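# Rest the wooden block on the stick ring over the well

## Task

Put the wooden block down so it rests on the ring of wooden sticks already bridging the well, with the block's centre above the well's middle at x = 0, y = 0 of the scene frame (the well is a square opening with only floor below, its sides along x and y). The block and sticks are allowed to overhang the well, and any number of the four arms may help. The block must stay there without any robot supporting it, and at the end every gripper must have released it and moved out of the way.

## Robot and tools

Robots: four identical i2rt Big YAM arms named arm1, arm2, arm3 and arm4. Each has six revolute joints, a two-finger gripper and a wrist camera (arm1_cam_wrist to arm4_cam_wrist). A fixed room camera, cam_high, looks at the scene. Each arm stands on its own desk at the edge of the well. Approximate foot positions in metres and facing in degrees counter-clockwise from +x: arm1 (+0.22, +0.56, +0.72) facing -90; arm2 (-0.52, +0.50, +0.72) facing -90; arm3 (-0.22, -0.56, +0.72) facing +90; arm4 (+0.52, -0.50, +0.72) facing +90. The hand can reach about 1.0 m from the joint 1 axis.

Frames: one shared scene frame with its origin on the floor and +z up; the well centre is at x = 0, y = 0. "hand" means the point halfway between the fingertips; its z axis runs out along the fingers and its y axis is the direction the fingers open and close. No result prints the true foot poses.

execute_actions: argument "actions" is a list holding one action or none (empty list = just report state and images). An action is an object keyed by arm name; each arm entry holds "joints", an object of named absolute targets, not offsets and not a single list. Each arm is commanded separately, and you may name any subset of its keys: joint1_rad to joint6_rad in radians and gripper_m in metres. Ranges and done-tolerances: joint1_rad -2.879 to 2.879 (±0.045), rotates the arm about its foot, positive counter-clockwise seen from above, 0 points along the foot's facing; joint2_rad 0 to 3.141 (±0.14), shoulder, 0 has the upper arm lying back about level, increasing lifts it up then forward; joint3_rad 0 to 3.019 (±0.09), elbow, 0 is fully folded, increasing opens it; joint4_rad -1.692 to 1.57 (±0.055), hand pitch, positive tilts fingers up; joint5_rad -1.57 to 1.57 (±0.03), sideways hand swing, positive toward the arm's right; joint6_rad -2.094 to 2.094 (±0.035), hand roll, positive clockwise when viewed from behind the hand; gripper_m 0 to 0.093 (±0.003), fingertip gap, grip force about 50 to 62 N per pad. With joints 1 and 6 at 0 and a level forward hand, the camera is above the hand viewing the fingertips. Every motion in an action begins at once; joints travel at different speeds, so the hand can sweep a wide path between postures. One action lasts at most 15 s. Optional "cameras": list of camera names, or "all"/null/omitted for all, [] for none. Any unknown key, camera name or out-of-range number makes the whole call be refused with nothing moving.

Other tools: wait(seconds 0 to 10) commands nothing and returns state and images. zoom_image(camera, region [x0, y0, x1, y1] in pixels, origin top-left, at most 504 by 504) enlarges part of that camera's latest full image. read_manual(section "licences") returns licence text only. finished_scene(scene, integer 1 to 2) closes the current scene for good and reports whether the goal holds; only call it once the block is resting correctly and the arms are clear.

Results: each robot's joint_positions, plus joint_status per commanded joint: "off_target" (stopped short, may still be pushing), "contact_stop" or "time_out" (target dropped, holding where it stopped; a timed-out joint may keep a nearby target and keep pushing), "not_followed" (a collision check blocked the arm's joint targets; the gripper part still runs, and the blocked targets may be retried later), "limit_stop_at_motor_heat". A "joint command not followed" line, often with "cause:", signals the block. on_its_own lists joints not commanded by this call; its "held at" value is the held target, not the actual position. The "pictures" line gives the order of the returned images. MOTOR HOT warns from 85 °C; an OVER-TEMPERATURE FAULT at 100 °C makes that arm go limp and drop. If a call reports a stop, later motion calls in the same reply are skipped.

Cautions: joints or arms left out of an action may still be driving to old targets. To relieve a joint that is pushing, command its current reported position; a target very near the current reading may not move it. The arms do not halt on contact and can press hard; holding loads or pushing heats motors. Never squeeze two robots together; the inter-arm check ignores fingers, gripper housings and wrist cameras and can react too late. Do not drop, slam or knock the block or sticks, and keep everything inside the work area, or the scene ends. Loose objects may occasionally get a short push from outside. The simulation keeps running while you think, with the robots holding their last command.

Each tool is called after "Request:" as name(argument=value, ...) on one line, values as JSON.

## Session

Request:
execute_actions(actions=[])

Scene clock: 0.00 s.
Motor temperatures (°C, as the motors report them): arm1=[31 30 36 33 32 30] | arm2=[34 35 33 31 32 33] | arm3=[30 33 32 33 32 34] | arm4=[31 32 33 33 31 32]
arm1.joint_positions: joint1_rad=-0.332 joint2_rad=+0.624 joint3_rad=+1.425 joint4_rad=-1.435 joint5_rad=+0.085 joint6_rad=+0.296 gripper_m=+0.095
arm1.joint_status: not commanded
arm1.hand: x=+0.1350 y=+0.3493 z=+1.2549 quat_wxyz=(-0.286, -0.800, -0.400, +0.343) (m; scene frame)
arm2.joint_positions: joint1_rad=-0.023 joint2_rad=+0.594 joint3_rad=+1.355 joint4_rad=-1.191 joint5_rad=+0.119 joint6_rad=+0.272 gripper_m=+0.095
arm2.joint_status: not commanded
arm2.hand: x=-0.5473 y=+0.2571 z=+1.3402 quat_wxyz=(-0.389, -0.698, -0.468, +0.379) (m; scene frame)
arm3.joint_positions: joint1_rad=+0.244 joint2_rad=+0.455 joint3_rad=+1.430 joint4_rad=-1.291 joint5_rad=-0.267 joint6_rad=+0.205 gripper_m=+0.095
arm3.joint_status: not commanded
arm3.hand: x=-0.2920 y=-0.4255 z=+1.3758 quat_wxyz=(-0.211, +0.632, -0.495, -0.557) (m; scene frame)
arm4.joint_positions: joint1_rad=-0.205 joint2_rad=+0.467 joint3_rad=+1.351 joint4_rad=-1.201 joint5_rad=+0.005 joint6_rad=+0.087 gripper_m=+0.094
arm4.joint_status: not commanded
arm4.hand: x=+0.5655 y=-0.3137 z=+1.3952 quat_wxyz=(-0.436, +0.481, -0.653, -0.391) (m; scene frame)
pictures: arm1_cam_wrist, arm2_cam_wrist, arm3_cam_wrist, arm4_cam_wrist, cam_high
Images, in order (width x height): arm1_cam_wrist 504x504, arm2_cam_wrist 504x504, arm3_cam_wrist 504x504, arm4_cam_wrist 504x504, cam_high 504x504.

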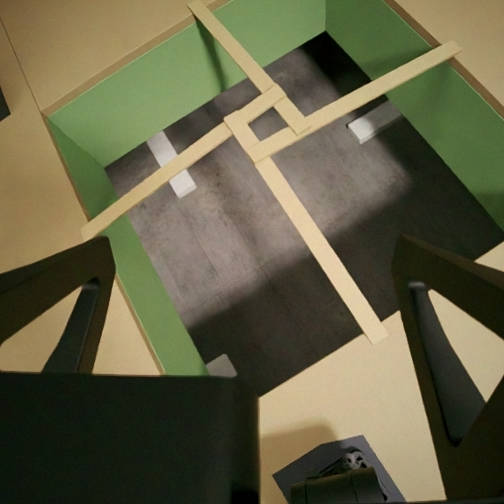

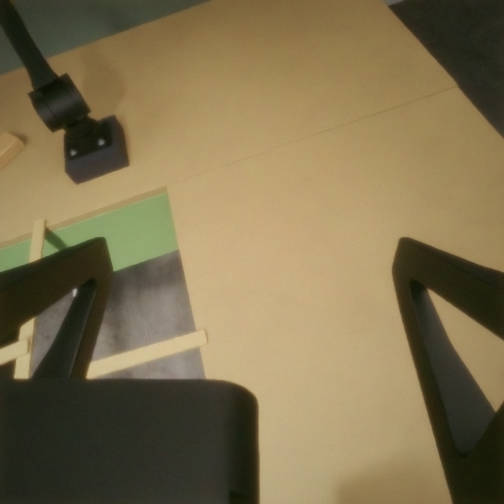

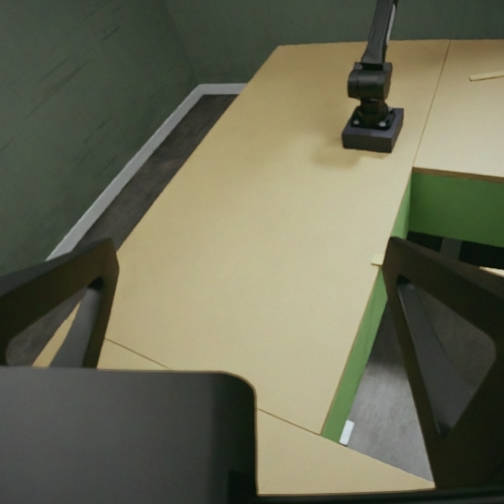

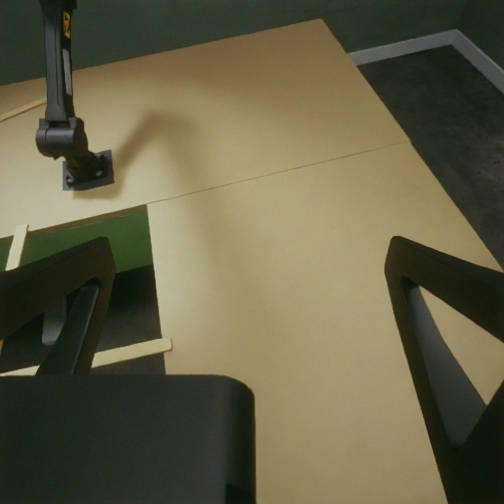

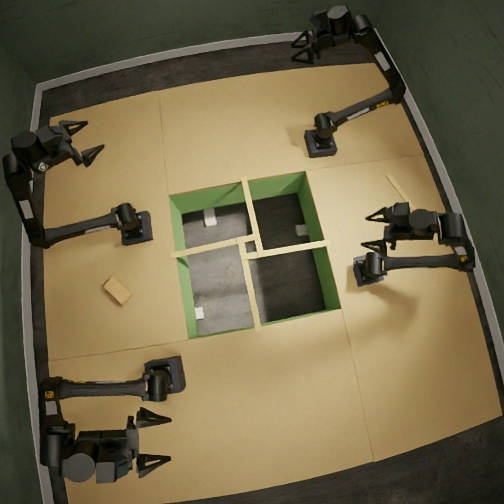

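Request:
execute_actions(actions=[{"arm3":{"joints":{"joint1_rad":-1.99,"joint2_rad":1.25,"joint3_rad":0.93,"joint4_rad":-1.25,"joint5_rad":0,"joint6_rad":0}}}], cameras=["arm3_cam_wrist"])

Scene clock: 9.00 s.
Motor temperatures (°C, as the motors report them): arm1=[31 30 39 33 32 30] | arm2=[34 35 35 31 32 33] | arm3=[30 34 34 33 32 34] | arm4=[31 32 35 34 31 32]
arm1.joint_positions: joint1_rad=-0.332 joint2_rad=+0.624 joint3_rad=+1.425 joint4_rad=-1.435 joint5_rad=+0.085 joint6_rad=+0.296 gripper_m=+0.095
arm1.joint_status: not commanded
arm1.hand: x=+0.1350 y=+0.3493 z=+1.2549 quat_wxyz=(-0.286, -0.800, -0.400, +0.343) (m; scene frame)
arm2.joint_positions: joint1_rad=-0.023 joint2_rad=+0.594 joint3_rad=+1.355 joint4_rad=-1.191 joint5_rad=+0.119 joint6_rad=+0.272 gripper_m=+0.095
arm2.joint_status: not commanded
arm2.hand: x=-0.5473 y=+0.2571 z=+1.3402 quat_wxyz=(-0.389, -0.698, -0.468, +0.379) (m; scene frame)
arm3.joint_positions: joint1_rad=-1.992 joint2_rad=+1.241 joint3_rad=+0.918 joint4_rad=-1.249 joint5_rad=-0.002 joint6_rad=+0.015 gripper_m=+0.095
arm3.joint_status: all done
arm3.hand: x=+0.0838 y=-0.6887 z=+0.9138 quat_wxyz=(+0.008, -0.208, -0.978, -0.002) (m; scene frame)
arm4.joint_positions: joint1_rad=-0.205 joint2_rad=+0.467 joint3_rad=+1.351 joint4_rad=-1.201 joint5_rad=+0.005 joint6_rad=+0.087 gripper_m=+0.094
arm4.joint_status: not commanded
arm4.hand: x=+0.5655 y=-0.3137 z=+1.3952 quat_wxyz=(-0.436, +0.481, -0.653, -0.391) (m; scene frame)
pictures: arm3_cam_wrist
Images, in order (width x height): arm3_cam_wrist 504x504.

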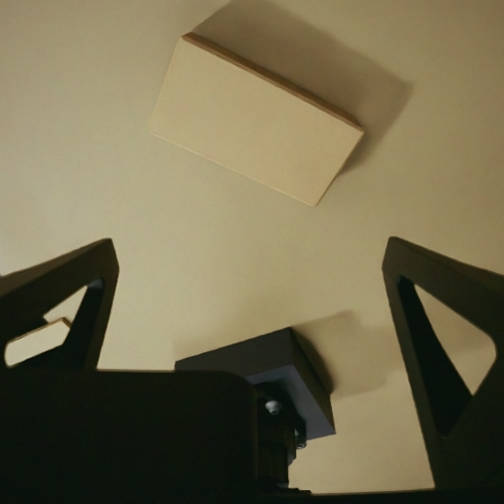

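Request:
execute_actions(actions=[{"arm3":{"joints":{"joint2_rad":1.486,"joint3_rad":0.68,"joint4_rad":-0.75,"joint6_rad":-1.1}}}], cameras=["arm3_cam_wrist"])

Scene clock: 19.20 s.
Motor temperatures (°C, as the motors report them): arm1=[31 30 41 33 32 30] | arm2=[34 35 37 31 32 33] | arm3=[30 34 35 33 32 34] | arm4=[31 32 37 34 31 32]
arm1.joint_positions: joint1_rad=-0.332 joint2_rad=+0.624 joint3_rad=+1.425 joint4_rad=-1.435 joint5_rad=+0.085 joint6_rad=+0.296 gripper_m=+0.095
arm1.joint_status: not commanded
arm1.hand: x=+0.1350 y=+0.3493 z=+1.2549 quat_wxyz=(-0.286, -0.800, -0.400, +0.343) (m; scene frame)
arm2.joint_positions: joint1_rad=-0.023 joint2_rad=+0.594 joint3_rad=+1.355 joint4_rad=-1.191 joint5_rad=+0.119 joint6_rad=+0.272 gripper_m=+0.095
arm2.joint_status: not commanded
arm2.hand: x=-0.5473 y=+0.2571 z=+1.3402 quat_wxyz=(-0.389, -0.698, -0.468, +0.379) (m; scene frame)
arm3.joint_positions: joint1_rad=-1.988 joint2_rad=+1.486 joint3_rad=+0.680 joint4_rad=-0.763 joint5_rad=+0.004 joint6_rad=-1.085 gripper_m=+0.095
arm3.joint_status: all done
arm3.hand: x=+0.0791 y=-0.6866 z=+0.7623 quat_wxyz=(+0.006, +0.335, -0.942, -0.003) (m; scene frame)
arm4.joint_positions: joint1_rad=-0.205 joint2_rad=+0.467 joint3_rad=+1.351 joint4_rad=-1.201 joint5_rad=+0.005 joint6_rad=+0.087 gripper_m=+0.094
arm4.joint_status: not commanded
arm4.hand: x=+0.5655 y=-0.3137 z=+1.3952 quat_wxyz=(-0.436, +0.481, -0.653, -0.391) (m; scene frame)
pictures: arm3_cam_wrist
Images, in order (width x height): arm3_cam_wrist 504x504.

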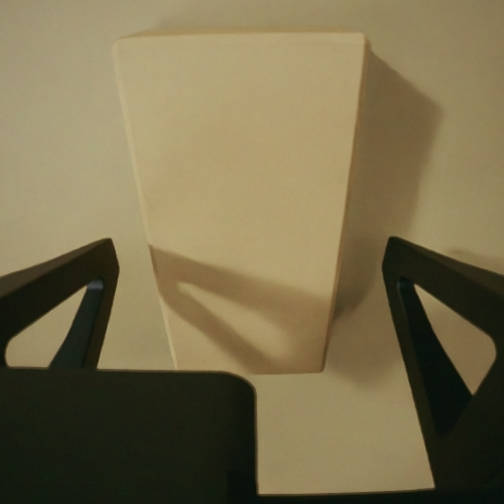

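Good. Lower, grip, lift, move.

Request:
execute_actions(actions=[{"arm3":{"joints":{"joint2_rad":1.54,"joint3_rad":0.65,"joint4_rad":-0.68}}}], cameras=[])

Request:
execute_actions(actions=[{"arm3":{"joints":{"gripper_m":0.03}}}], cameras=["arm3_cam_wrist"])

Request:
execute_actions(actions=[{"arm3":{"joints":{"joint2_rad":1.2,"joint3_rad":0.9,"joint4_rad":-1.27}}}], cameras=[])

Request:
execute_actions(actions=[{"arm3":{"joints":{"joint1_rad":-0.395,"joint2_rad":1.988,"joint3_rad":1.71,"joint4_rad":-1.22,"joint6_rad":-1.965}}}], cameras=["arm3_cam_wrist","arm1_cam_wrist"])

Scene clock: 28.47 s.
Motor temperatures (°C, as the motors report them): arm1=[31 30 42 33 32 30] | arm2=[34 35 38 31 32 33] | arm3=[30 34 35 33 32 34] | arm4=[31 32 38 34 31 32]
arm1.joint_positions: joint1_rad=-0.332 joint2_rad=+0.624 joint3_rad=+1.425 joint4_rad=-1.435 joint5_rad=+0.085 joint6_rad=+0.296 gripper_m=+0.095
arm1.joint_status: not commanded
arm1.hand: x=+0.1350 y=+0.3493 z=+1.2549 quat_wxyz=(-0.286, -0.800, -0.400, +0.343) (m; scene frame)
arm2.joint_positions: joint1_rad=-0.023 joint2_rad=+0.594 joint3_rad=+1.355 joint4_rad=-1.191 joint5_rad=+0.119 joint6_rad=+0.272 gripper_m=+0.095
arm2.joint_status: not commanded
arm2.hand: x=-0.5473 y=+0.2571 z=+1.3402 quat_wxyz=(-0.389, -0.698, -0.468, +0.379) (m; scene frame)
arm3.joint_positions: joint1_rad=-1.988 joint2_rad=+1.530 joint3_rad=+0.655 joint4_rad=-0.693 joint5_rad=+0.004 joint6_rad=-1.086 gripper_m=+0.095
arm3.joint_status: all done
arm3.hand: x=+0.0765 y=-0.6855 z=+0.7429 quat_wxyz=(+0.006, +0.336, -0.942, -0.002) (m; scene frame)
arm4.joint_positions: joint1_rad=-0.205 joint2_rad=+0.467 joint3_rad=+1.351 joint4_rad=-1.201 joint5_rad=+0.005 joint6_rad=+0.087 gripper_m=+0.094
arm4.joint_status: not commanded
arm4.hand: x=+0.5655 y=-0.3137 z=+1.3952 quat_wxyz=(-0.436, +0.481, -0.653, -0.391) (m; scene frame)
pictures: none
No camera images: the call's "cameras" was empty. Leave "cameras" out to get every camera's image.

Scene clock: 29.10 s.
Motor temperatures (°C, as the motors report them): arm1=[31 30 42 33 32 30] | arm2=[34 35 38 31 32 33] | arm3=[30 34 35 33 32 34] | arm4=[31 32 38 34 31 32]
arm1.joint_positions: joint1_rad=-0.332 joint2_rad=+0.624 joint3_rad=+1.425 joint4_rad=-1.435 joint5_rad=+0.085 joint6_rad=+0.296 gripper_m=+0.095
arm1.joint_status: not commanded
arm1.hand: x=+0.1350 y=+0.3493 z=+1.2549 quat_wxyz=(-0.286, -0.800, -0.400, +0.343) (m; scene frame)
arm2.joint_positions: joint1_rad=-0.023 joint2_rad=+0.594 joint3_rad=+1.355 joint4_rad=-1.191 joint5_rad=+0.119 joint6_rad=+0.272 gripper_m=+0.095
arm2.joint_status: not commanded
arm2.hand: x=-0.5473 y=+0.2571 z=+1.3402 quat_wxyz=(-0.389, -0.698, -0.468, +0.379) (m; scene frame)
arm3.joint_positions: joint1_rad=-1.988 joint2_rad=+1.530 joint3_rad=+0.655 joint4_rad=-0.692 joint5_rad=+0.003 joint6_rad=-1.086 gripper_m=+0.069
arm3.joint_status: gripper_m off_target (ended at +0.069, target +0.030)
arm3.hand: x=+0.0769 y=-0.6856 z=+0.7429 quat_wxyz=(+0.005, +0.336, -0.942, -0.002) (m; scene frame)
arm4.joint_positions: joint1_rad=-0.205 joint2_rad=+0.467 joint3_rad=+1.351 joint4_rad=-1.201 joint5_rad=+0.005 joint6_rad=+0.087 gripper_m=+0.094
arm4.joint_status: not commanded
arm4.hand: x=+0.5655 y=-0.3137 z=+1.3952 quat_wxyz=(-0.436, +0.481, -0.653, -0.391) (m; scene frame)
pictures: arm3_cam_wrist
Images, in order (width x height): arm3_cam_wrist 504x504.

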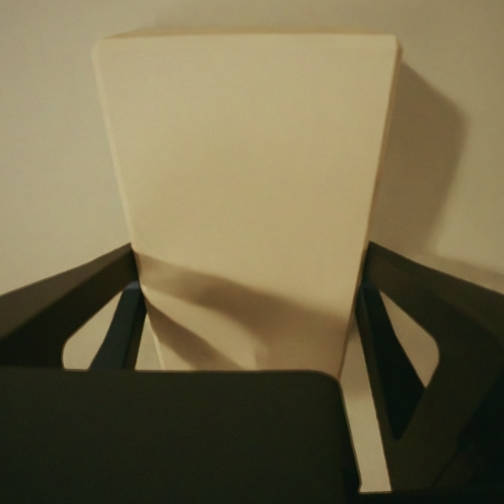

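Scene clock: 30.37 s.
Motor temperatures (°C, as the motors report them): arm1=[31 30 42 33 32 30] | arm2=[34 35 38 31 32 33] | arm3=[30 34 35 33 32 34] | arm4=[31 32 38 34 31 32]
arm1.joint_positions: joint1_rad=-0.332 joint2_rad=+0.624 joint3_rad=+1.425 joint4_rad=-1.435 joint5_rad=+0.085 joint6_rad=+0.296 gripper_m=+0.095
arm1.joint_status: not commanded
arm1.hand: x=+0.1350 y=+0.3493 z=+1.2549 quat_wxyz=(-0.286, -0.800, -0.400, +0.343) (m; scene frame)
arm2.joint_positions: joint1_rad=-0.023 joint2_rad=+0.594 joint3_rad=+1.355 joint4_rad=-1.191 joint5_rad=+0.119 joint6_rad=+0.272 gripper_m=+0.095
arm2.joint_status: not commanded
arm2.hand: x=-0.5473 y=+0.2571 z=+1.3402 quat_wxyz=(-0.389, -0.698, -0.468, +0.379) (m; scene frame)
arm3.joint_positions: joint1_rad=-1.988 joint2_rad=+1.194 joint3_rad=+0.879 joint4_rad=-1.259 joint5_rad=+0.003 joint6_rad=-1.086 gripper_m=+0.069
arm3.joint_status: all done
arm3.hand: x=+0.0682 y=-0.6818 z=+0.9140 quat_wxyz=(+0.008, +0.336, -0.942, -0.004) (m; scene frame)
arm4.joint_positions: joint1_rad=-0.205 joint2_rad=+0.467 joint3_rad=+1.351 joint4_rad=-1.201 joint5_rad=+0.005 joint6_rad=+0.087 gripper_m=+0.094
arm4.joint_status: not commanded
arm4.hand: x=+0.5655 y=-0.3137 z=+1.3952 quat_wxyz=(-0.436, +0.481, -0.653, -0.391) (m; scene frame)
pictures: none
No camera images: the call's "cameras" was empty. Leave "cameras" out to get every camera's image.

Scene clock: 32.43 s.
Motor temperatures (°C, as the motors report them): arm1=[31 30 42 33 32 30] | arm2=[34 35 38 31 32 33] | arm3=[30 35 36 33 32 34] | arm4=[31 32 38 34 31 32]
arm1.joint_positions: joint1_rad=-0.332 joint2_rad=+0.624 joint3_rad=+1.425 joint4_rad=-1.435 joint5_rad=+0.085 joint6_rad=+0.296 gripper_m=+0.095
arm1.joint_status: not commanded
arm1.hand: x=+0.1350 y=+0.3493 z=+1.2549 quat_wxyz=(-0.286, -0.800, -0.400, +0.343) (m; scene frame)
arm2.joint_positions: joint1_rad=-0.023 joint2_rad=+0.594 joint3_rad=+1.355 joint4_rad=-1.191 joint5_rad=+0.119 joint6_rad=+0.272 gripper_m=+0.095
arm2.joint_status: not commanded
arm2.hand: x=-0.5473 y=+0.2571 z=+1.3402 quat_wxyz=(-0.389, -0.698, -0.468, +0.379) (m; scene frame)
arm3.joint_positions: joint1_rad=-0.397 joint2_rad=+2.014 joint3_rad=+1.651 joint4_rad=-1.209 joint5_rad=-0.003 joint6_rad=-1.950 gripper_m=+0.069
arm3.joint_status: all done
arm3.hand: x=+0.0071 y=-0.0010 z=+0.8362 quat_wxyz=(-0.002, +1.000, +0.000, -0.009) (m; scene frame)
arm4.joint_positions: joint1_rad=-0.205 joint2_rad=+0.467 joint3_rad=+1.351 joint4_rad=-1.201 joint5_rad=+0.005 joint6_rad=+0.087 gripper_m=+0.094
arm4.joint_status: not commanded
arm4.hand: x=+0.5655 y=-0.3137 z=+1.3952 quat_wxyz=(-0.436, +0.481, -0.653, -0.391) (m; scene frame)
pictures: arm1_cam_wrist, arm3_cam_wrist
Images, in order (width x height): arm1_cam_wrist 504x504, arm3_cam_wrist 504x504.

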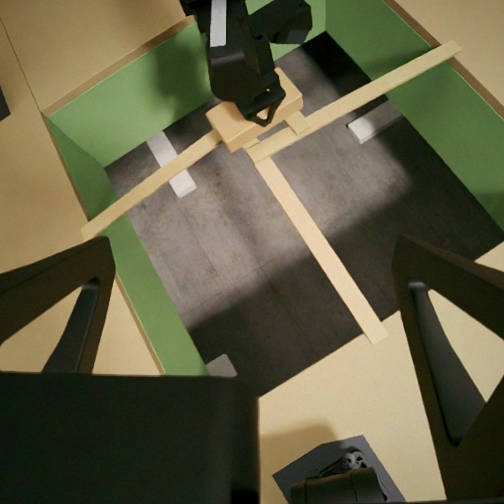

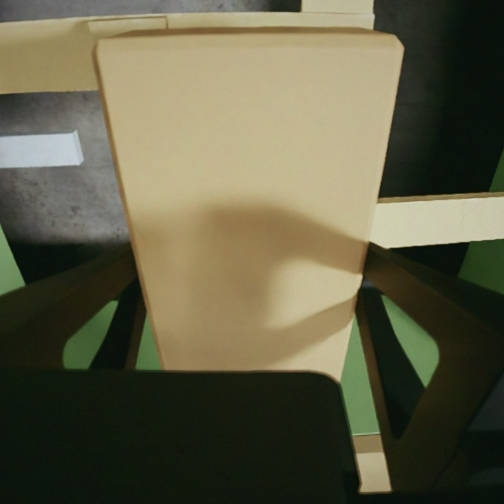

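Request:
execute_actions(actions=[{"arm3":{"joints":{"joint2_rad":2.065,"joint3_rad":1.63,"joint4_rad":-1.13}}}], cameras=["arm3_cam_wrist","arm1_cam_wrist"])

Scene clock: 37.23 s.
Motor temperatures (°C, as the motors report them): arm1=[31 30 42 33 32 30] | arm2=[34 35 38 31 32 33] | arm3=[30 36 37 33 32 34] | arm4=[31 32 38 34 31 32]
arm1.joint_positions: joint1_rad=-0.332 joint2_rad=+0.624 joint3_rad=+1.425 joint4_rad=-1.435 joint5_rad=+0.085 joint6_rad=+0.296 gripper_m=+0.095
arm1.joint_status: not commanded
arm1.hand: x=+0.1350 y=+0.3493 z=+1.2549 quat_wxyz=(-0.286, -0.800, -0.400, +0.343) (m; scene frame)
arm2.joint_positions: joint1_rad=-0.023 joint2_rad=+0.594 joint3_rad=+1.355 joint4_rad=-1.191 joint5_rad=+0.119 joint6_rad=+0.272 gripper_m=+0.095
arm2.joint_status: not commanded
arm2.hand: x=-0.5473 y=+0.2571 z=+1.3402 quat_wxyz=(-0.389, -0.698, -0.468, +0.379) (m; scene frame)
arm3.joint_positions: joint1_rad=-0.397 joint2_rad=+2.062 joint3_rad=+1.627 joint4_rad=-1.139 joint5_rad=-0.002 joint6_rad=-1.952 gripper_m=+0.069
arm3.joint_status: all done
arm3.hand: x=+0.0082 y=+0.0023 z=+0.7995 quat_wxyz=(-0.001, +1.000, +0.000, -0.008) (m; scene frame)
arm4.joint_positions: joint1_rad=-0.205 joint2_rad=+0.467 joint3_rad=+1.351 joint4_rad=-1.201 joint5_rad=+0.005 joint6_rad=+0.087 gripper_m=+0.094
arm4.joint_status: not commanded
arm4.hand: x=+0.5655 y=-0.3137 z=+1.3952 quat_wxyz=(-0.436, +0.481, -0.653, -0.391) (m; scene frame)
pictures: arm1_cam_wrist, arm3_cam_wrist
Images, in order (width x height): arm1_cam_wrist 504x504, arm3_cam_wrist 504x504.

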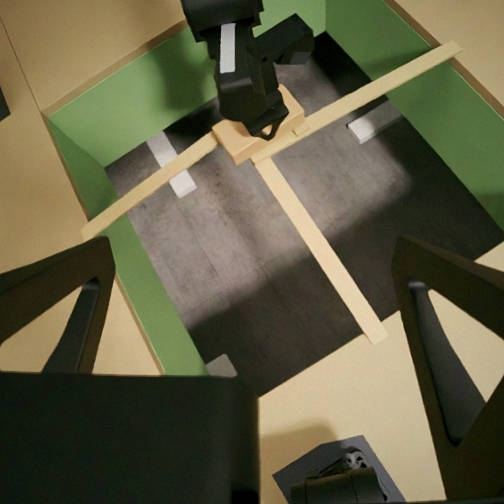

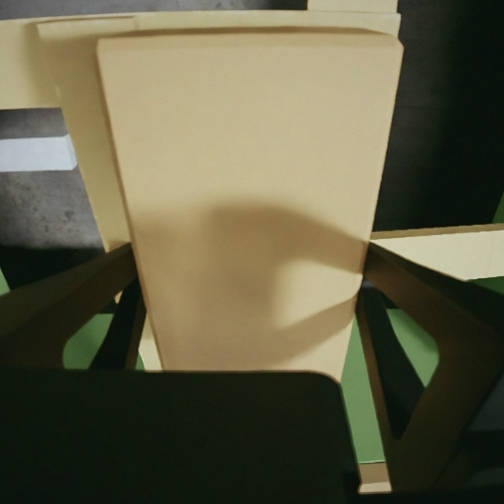

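A bit lower to test contact.

Request:
execute_actions(actions=[{"arm3":{"joints":{"joint2_rad":2.095,"joint3_rad":1.615,"joint4_rad":-1.09}}}], cameras=["arm3_cam_wrist"])

Scene clock: 42.07 s.
Motor temperatures (°C, as the motors report them): arm1=[31 30 42 33 32 30] | arm2=[34 35 38 31 32 33] | arm3=[30 37 37 33 32 34] | arm4=[31 32 39 34 31 32]
arm1.joint_positions: joint1_rad=-0.332 joint2_rad=+0.624 joint3_rad=+1.425 joint4_rad=-1.435 joint5_rad=+0.085 joint6_rad=+0.296 gripper_m=+0.095
arm1.joint_status: not commanded
arm1.hand: x=+0.1350 y=+0.3493 z=+1.2549 quat_wxyz=(-0.286, -0.800, -0.400, +0.343) (m; scene frame)
arm2.joint_positions: joint1_rad=-0.023 joint2_rad=+0.594 joint3_rad=+1.355 joint4_rad=-1.191 joint5_rad=+0.119 joint6_rad=+0.272 gripper_m=+0.095
arm2.joint_status: not commanded
arm2.hand: x=-0.5473 y=+0.2571 z=+1.3402 quat_wxyz=(-0.389, -0.698, -0.468, +0.379) (m; scene frame)
arm3.joint_positions: joint1_rad=-0.397 joint2_rad=+2.063 joint3_rad=+1.624 joint4_rad=-1.111 joint5_rad=-0.002 joint6_rad=-1.952 gripper_m=+0.069
arm3.joint_status: all done
arm3.hand: x=+0.0102 y=+0.0074 z=+0.7983 quat_wxyz=(-0.012, +1.000, +0.000, -0.004) (m; scene frame)
arm4.joint_positions: joint1_rad=-0.205 joint2_rad=+0.467 joint3_rad=+1.351 joint4_rad=-1.201 joint5_rad=+0.005 joint6_rad=+0.087 gripper_m=+0.094
arm4.joint_status: not commanded
arm4.hand: x=+0.5655 y=-0.3137 z=+1.3952 quat_wxyz=(-0.436, +0.481, -0.653, -0.391) (m; scene frame)
pictures: arm3_cam_wrist
Images, in order (width x height): arm3_cam_wrist 504x504.

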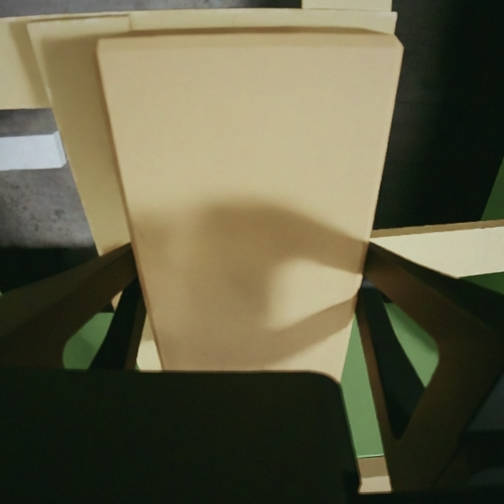

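Request:
execute_actions(actions=[{"arm3":{"joints":{"gripper_m":0.093,"joint2_rad":2.063,"joint3_rad":1.63}}}], cameras=[])

Request:
execute_actions(actions=[{"arm3":{"joints":{"joint2_rad":1.7,"joint4_rad":-1.4}}}], cameras=["arm1_cam_wrist","cam_high"])

Scene clock: 50.63 s.
Motor temperatures (°C, as the motors report them): arm1=[31 30 43 33 32 30] | arm2=[34 35 38 31 32 33] | arm3=[30 37 37 33 32 34] | arm4=[31 32 39 34 31 32]
arm1.joint_positions: joint1_rad=-0.332 joint2_rad=+0.624 joint3_rad=+1.425 joint4_rad=-1.435 joint5_rad=+0.085 joint6_rad=+0.296 gripper_m=+0.095
arm1.joint_status: not commanded
arm1.hand: x=+0.1350 y=+0.3493 z=+1.2549 quat_wxyz=(-0.286, -0.800, -0.400, +0.343) (m; scene frame)
arm2.joint_positions: joint1_rad=-0.023 joint2_rad=+0.594 joint3_rad=+1.355 joint4_rad=-1.191 joint5_rad=+0.119 joint6_rad=+0.272 gripper_m=+0.095
arm2.joint_status: not commanded
arm2.hand: x=-0.5473 y=+0.2571 z=+1.3402 quat_wxyz=(-0.389, -0.698, -0.468, +0.379) (m; scene frame)
arm3.joint_positions: joint1_rad=-0.397 joint2_rad=+2.063 joint3_rad=+1.624 joint4_rad=-1.103 joint5_rad=-0.002 joint6_rad=-1.952 gripper_m=+0.093
arm3.joint_status: all done
arm3.hand: x=+0.0110 y=+0.0094 z=+0.7984 quat_wxyz=(-0.016, +1.000, +0.000, -0.002) (m; scene frame)
arm4.joint_positions: joint1_rad=-0.205 joint2_rad=+0.467 joint3_rad=+1.351 joint4_rad=-1.201 joint5_rad=+0.005 joint6_rad=+0.087 gripper_m=+0.094
arm4.joint_status: not commanded
arm4.hand: x=+0.5655 y=-0.3137 z=+1.3952 quat_wxyz=(-0.436, +0.481, -0.653, -0.391) (m; scene frame)
pictures: none
No camera images: the call's "cameras" was empty. Leave "cameras" out to get every camera's image.

Scene clock: 52.03 s.
Motor temperatures (°C, as the motors report them): arm1=[31 30 43 33 32 30] | arm2=[34 35 39 31 32 33] | arm3=[30 37 37 33 32 34] | arm4=[31 32 39 34 31 32]
arm1.joint_positions: joint1_rad=-0.332 joint2_rad=+0.624 joint3_rad=+1.425 joint4_rad=-1.435 joint5_rad=+0.085 joint6_rad=+0.296 gripper_m=+0.095
arm1.joint_status: not commanded
arm1.hand: x=+0.1350 y=+0.3493 z=+1.2549 quat_wxyz=(-0.286, -0.800, -0.400, +0.343) (m; scene frame)
arm2.joint_positions: joint1_rad=-0.023 joint2_rad=+0.594 joint3_rad=+1.355 joint4_rad=-1.191 joint5_rad=+0.119 joint6_rad=+0.272 gripper_m=+0.095
arm2.joint_status: not commanded
arm2.hand: x=-0.5473 y=+0.2571 z=+1.3402 quat_wxyz=(-0.389, -0.698, -0.468, +0.379) (m; scene frame)
arm3.joint_positions: joint1_rad=-0.397 joint2_rad=+1.690 joint3_rad=+1.622 joint4_rad=-1.391 joint5_rad=-0.002 joint6_rad=-1.952 gripper_m=+0.093
arm3.joint_status: all done
arm3.hand: x=-0.0124 y=-0.0570 z=+1.0022 quat_wxyz=(-0.054, +0.998, +0.000, +0.013) (m; scene frame)
arm4.joint_positions: joint1_rad=-0.205 joint2_rad=+0.467 joint3_rad=+1.351 joint4_rad=-1.201 joint5_rad=+0.005 joint6_rad=+0.087 gripper_m=+0.094
arm4.joint_status: not commanded
arm4.hand: x=+0.5655 y=-0.3137 z=+1.3952 quat_wxyz=(-0.436, +0.481, -0.653, -0.391) (m; scene frame)
pictures: arm1_cam_wrist, cam_high
Images, in order (width x height): arm1_cam_wrist 504x504, cam_high 504x504.

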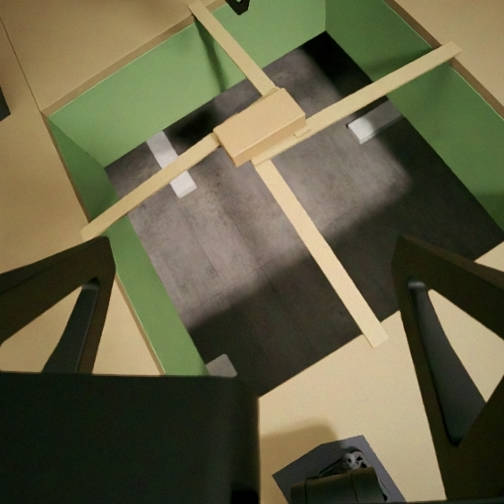

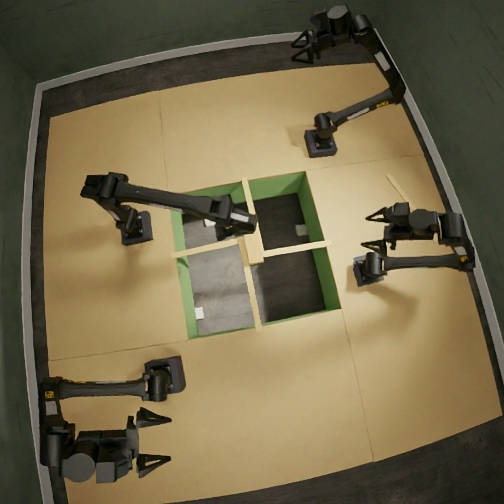

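Request:
finished_scene(scene=2)

The scene is finished: the task was done.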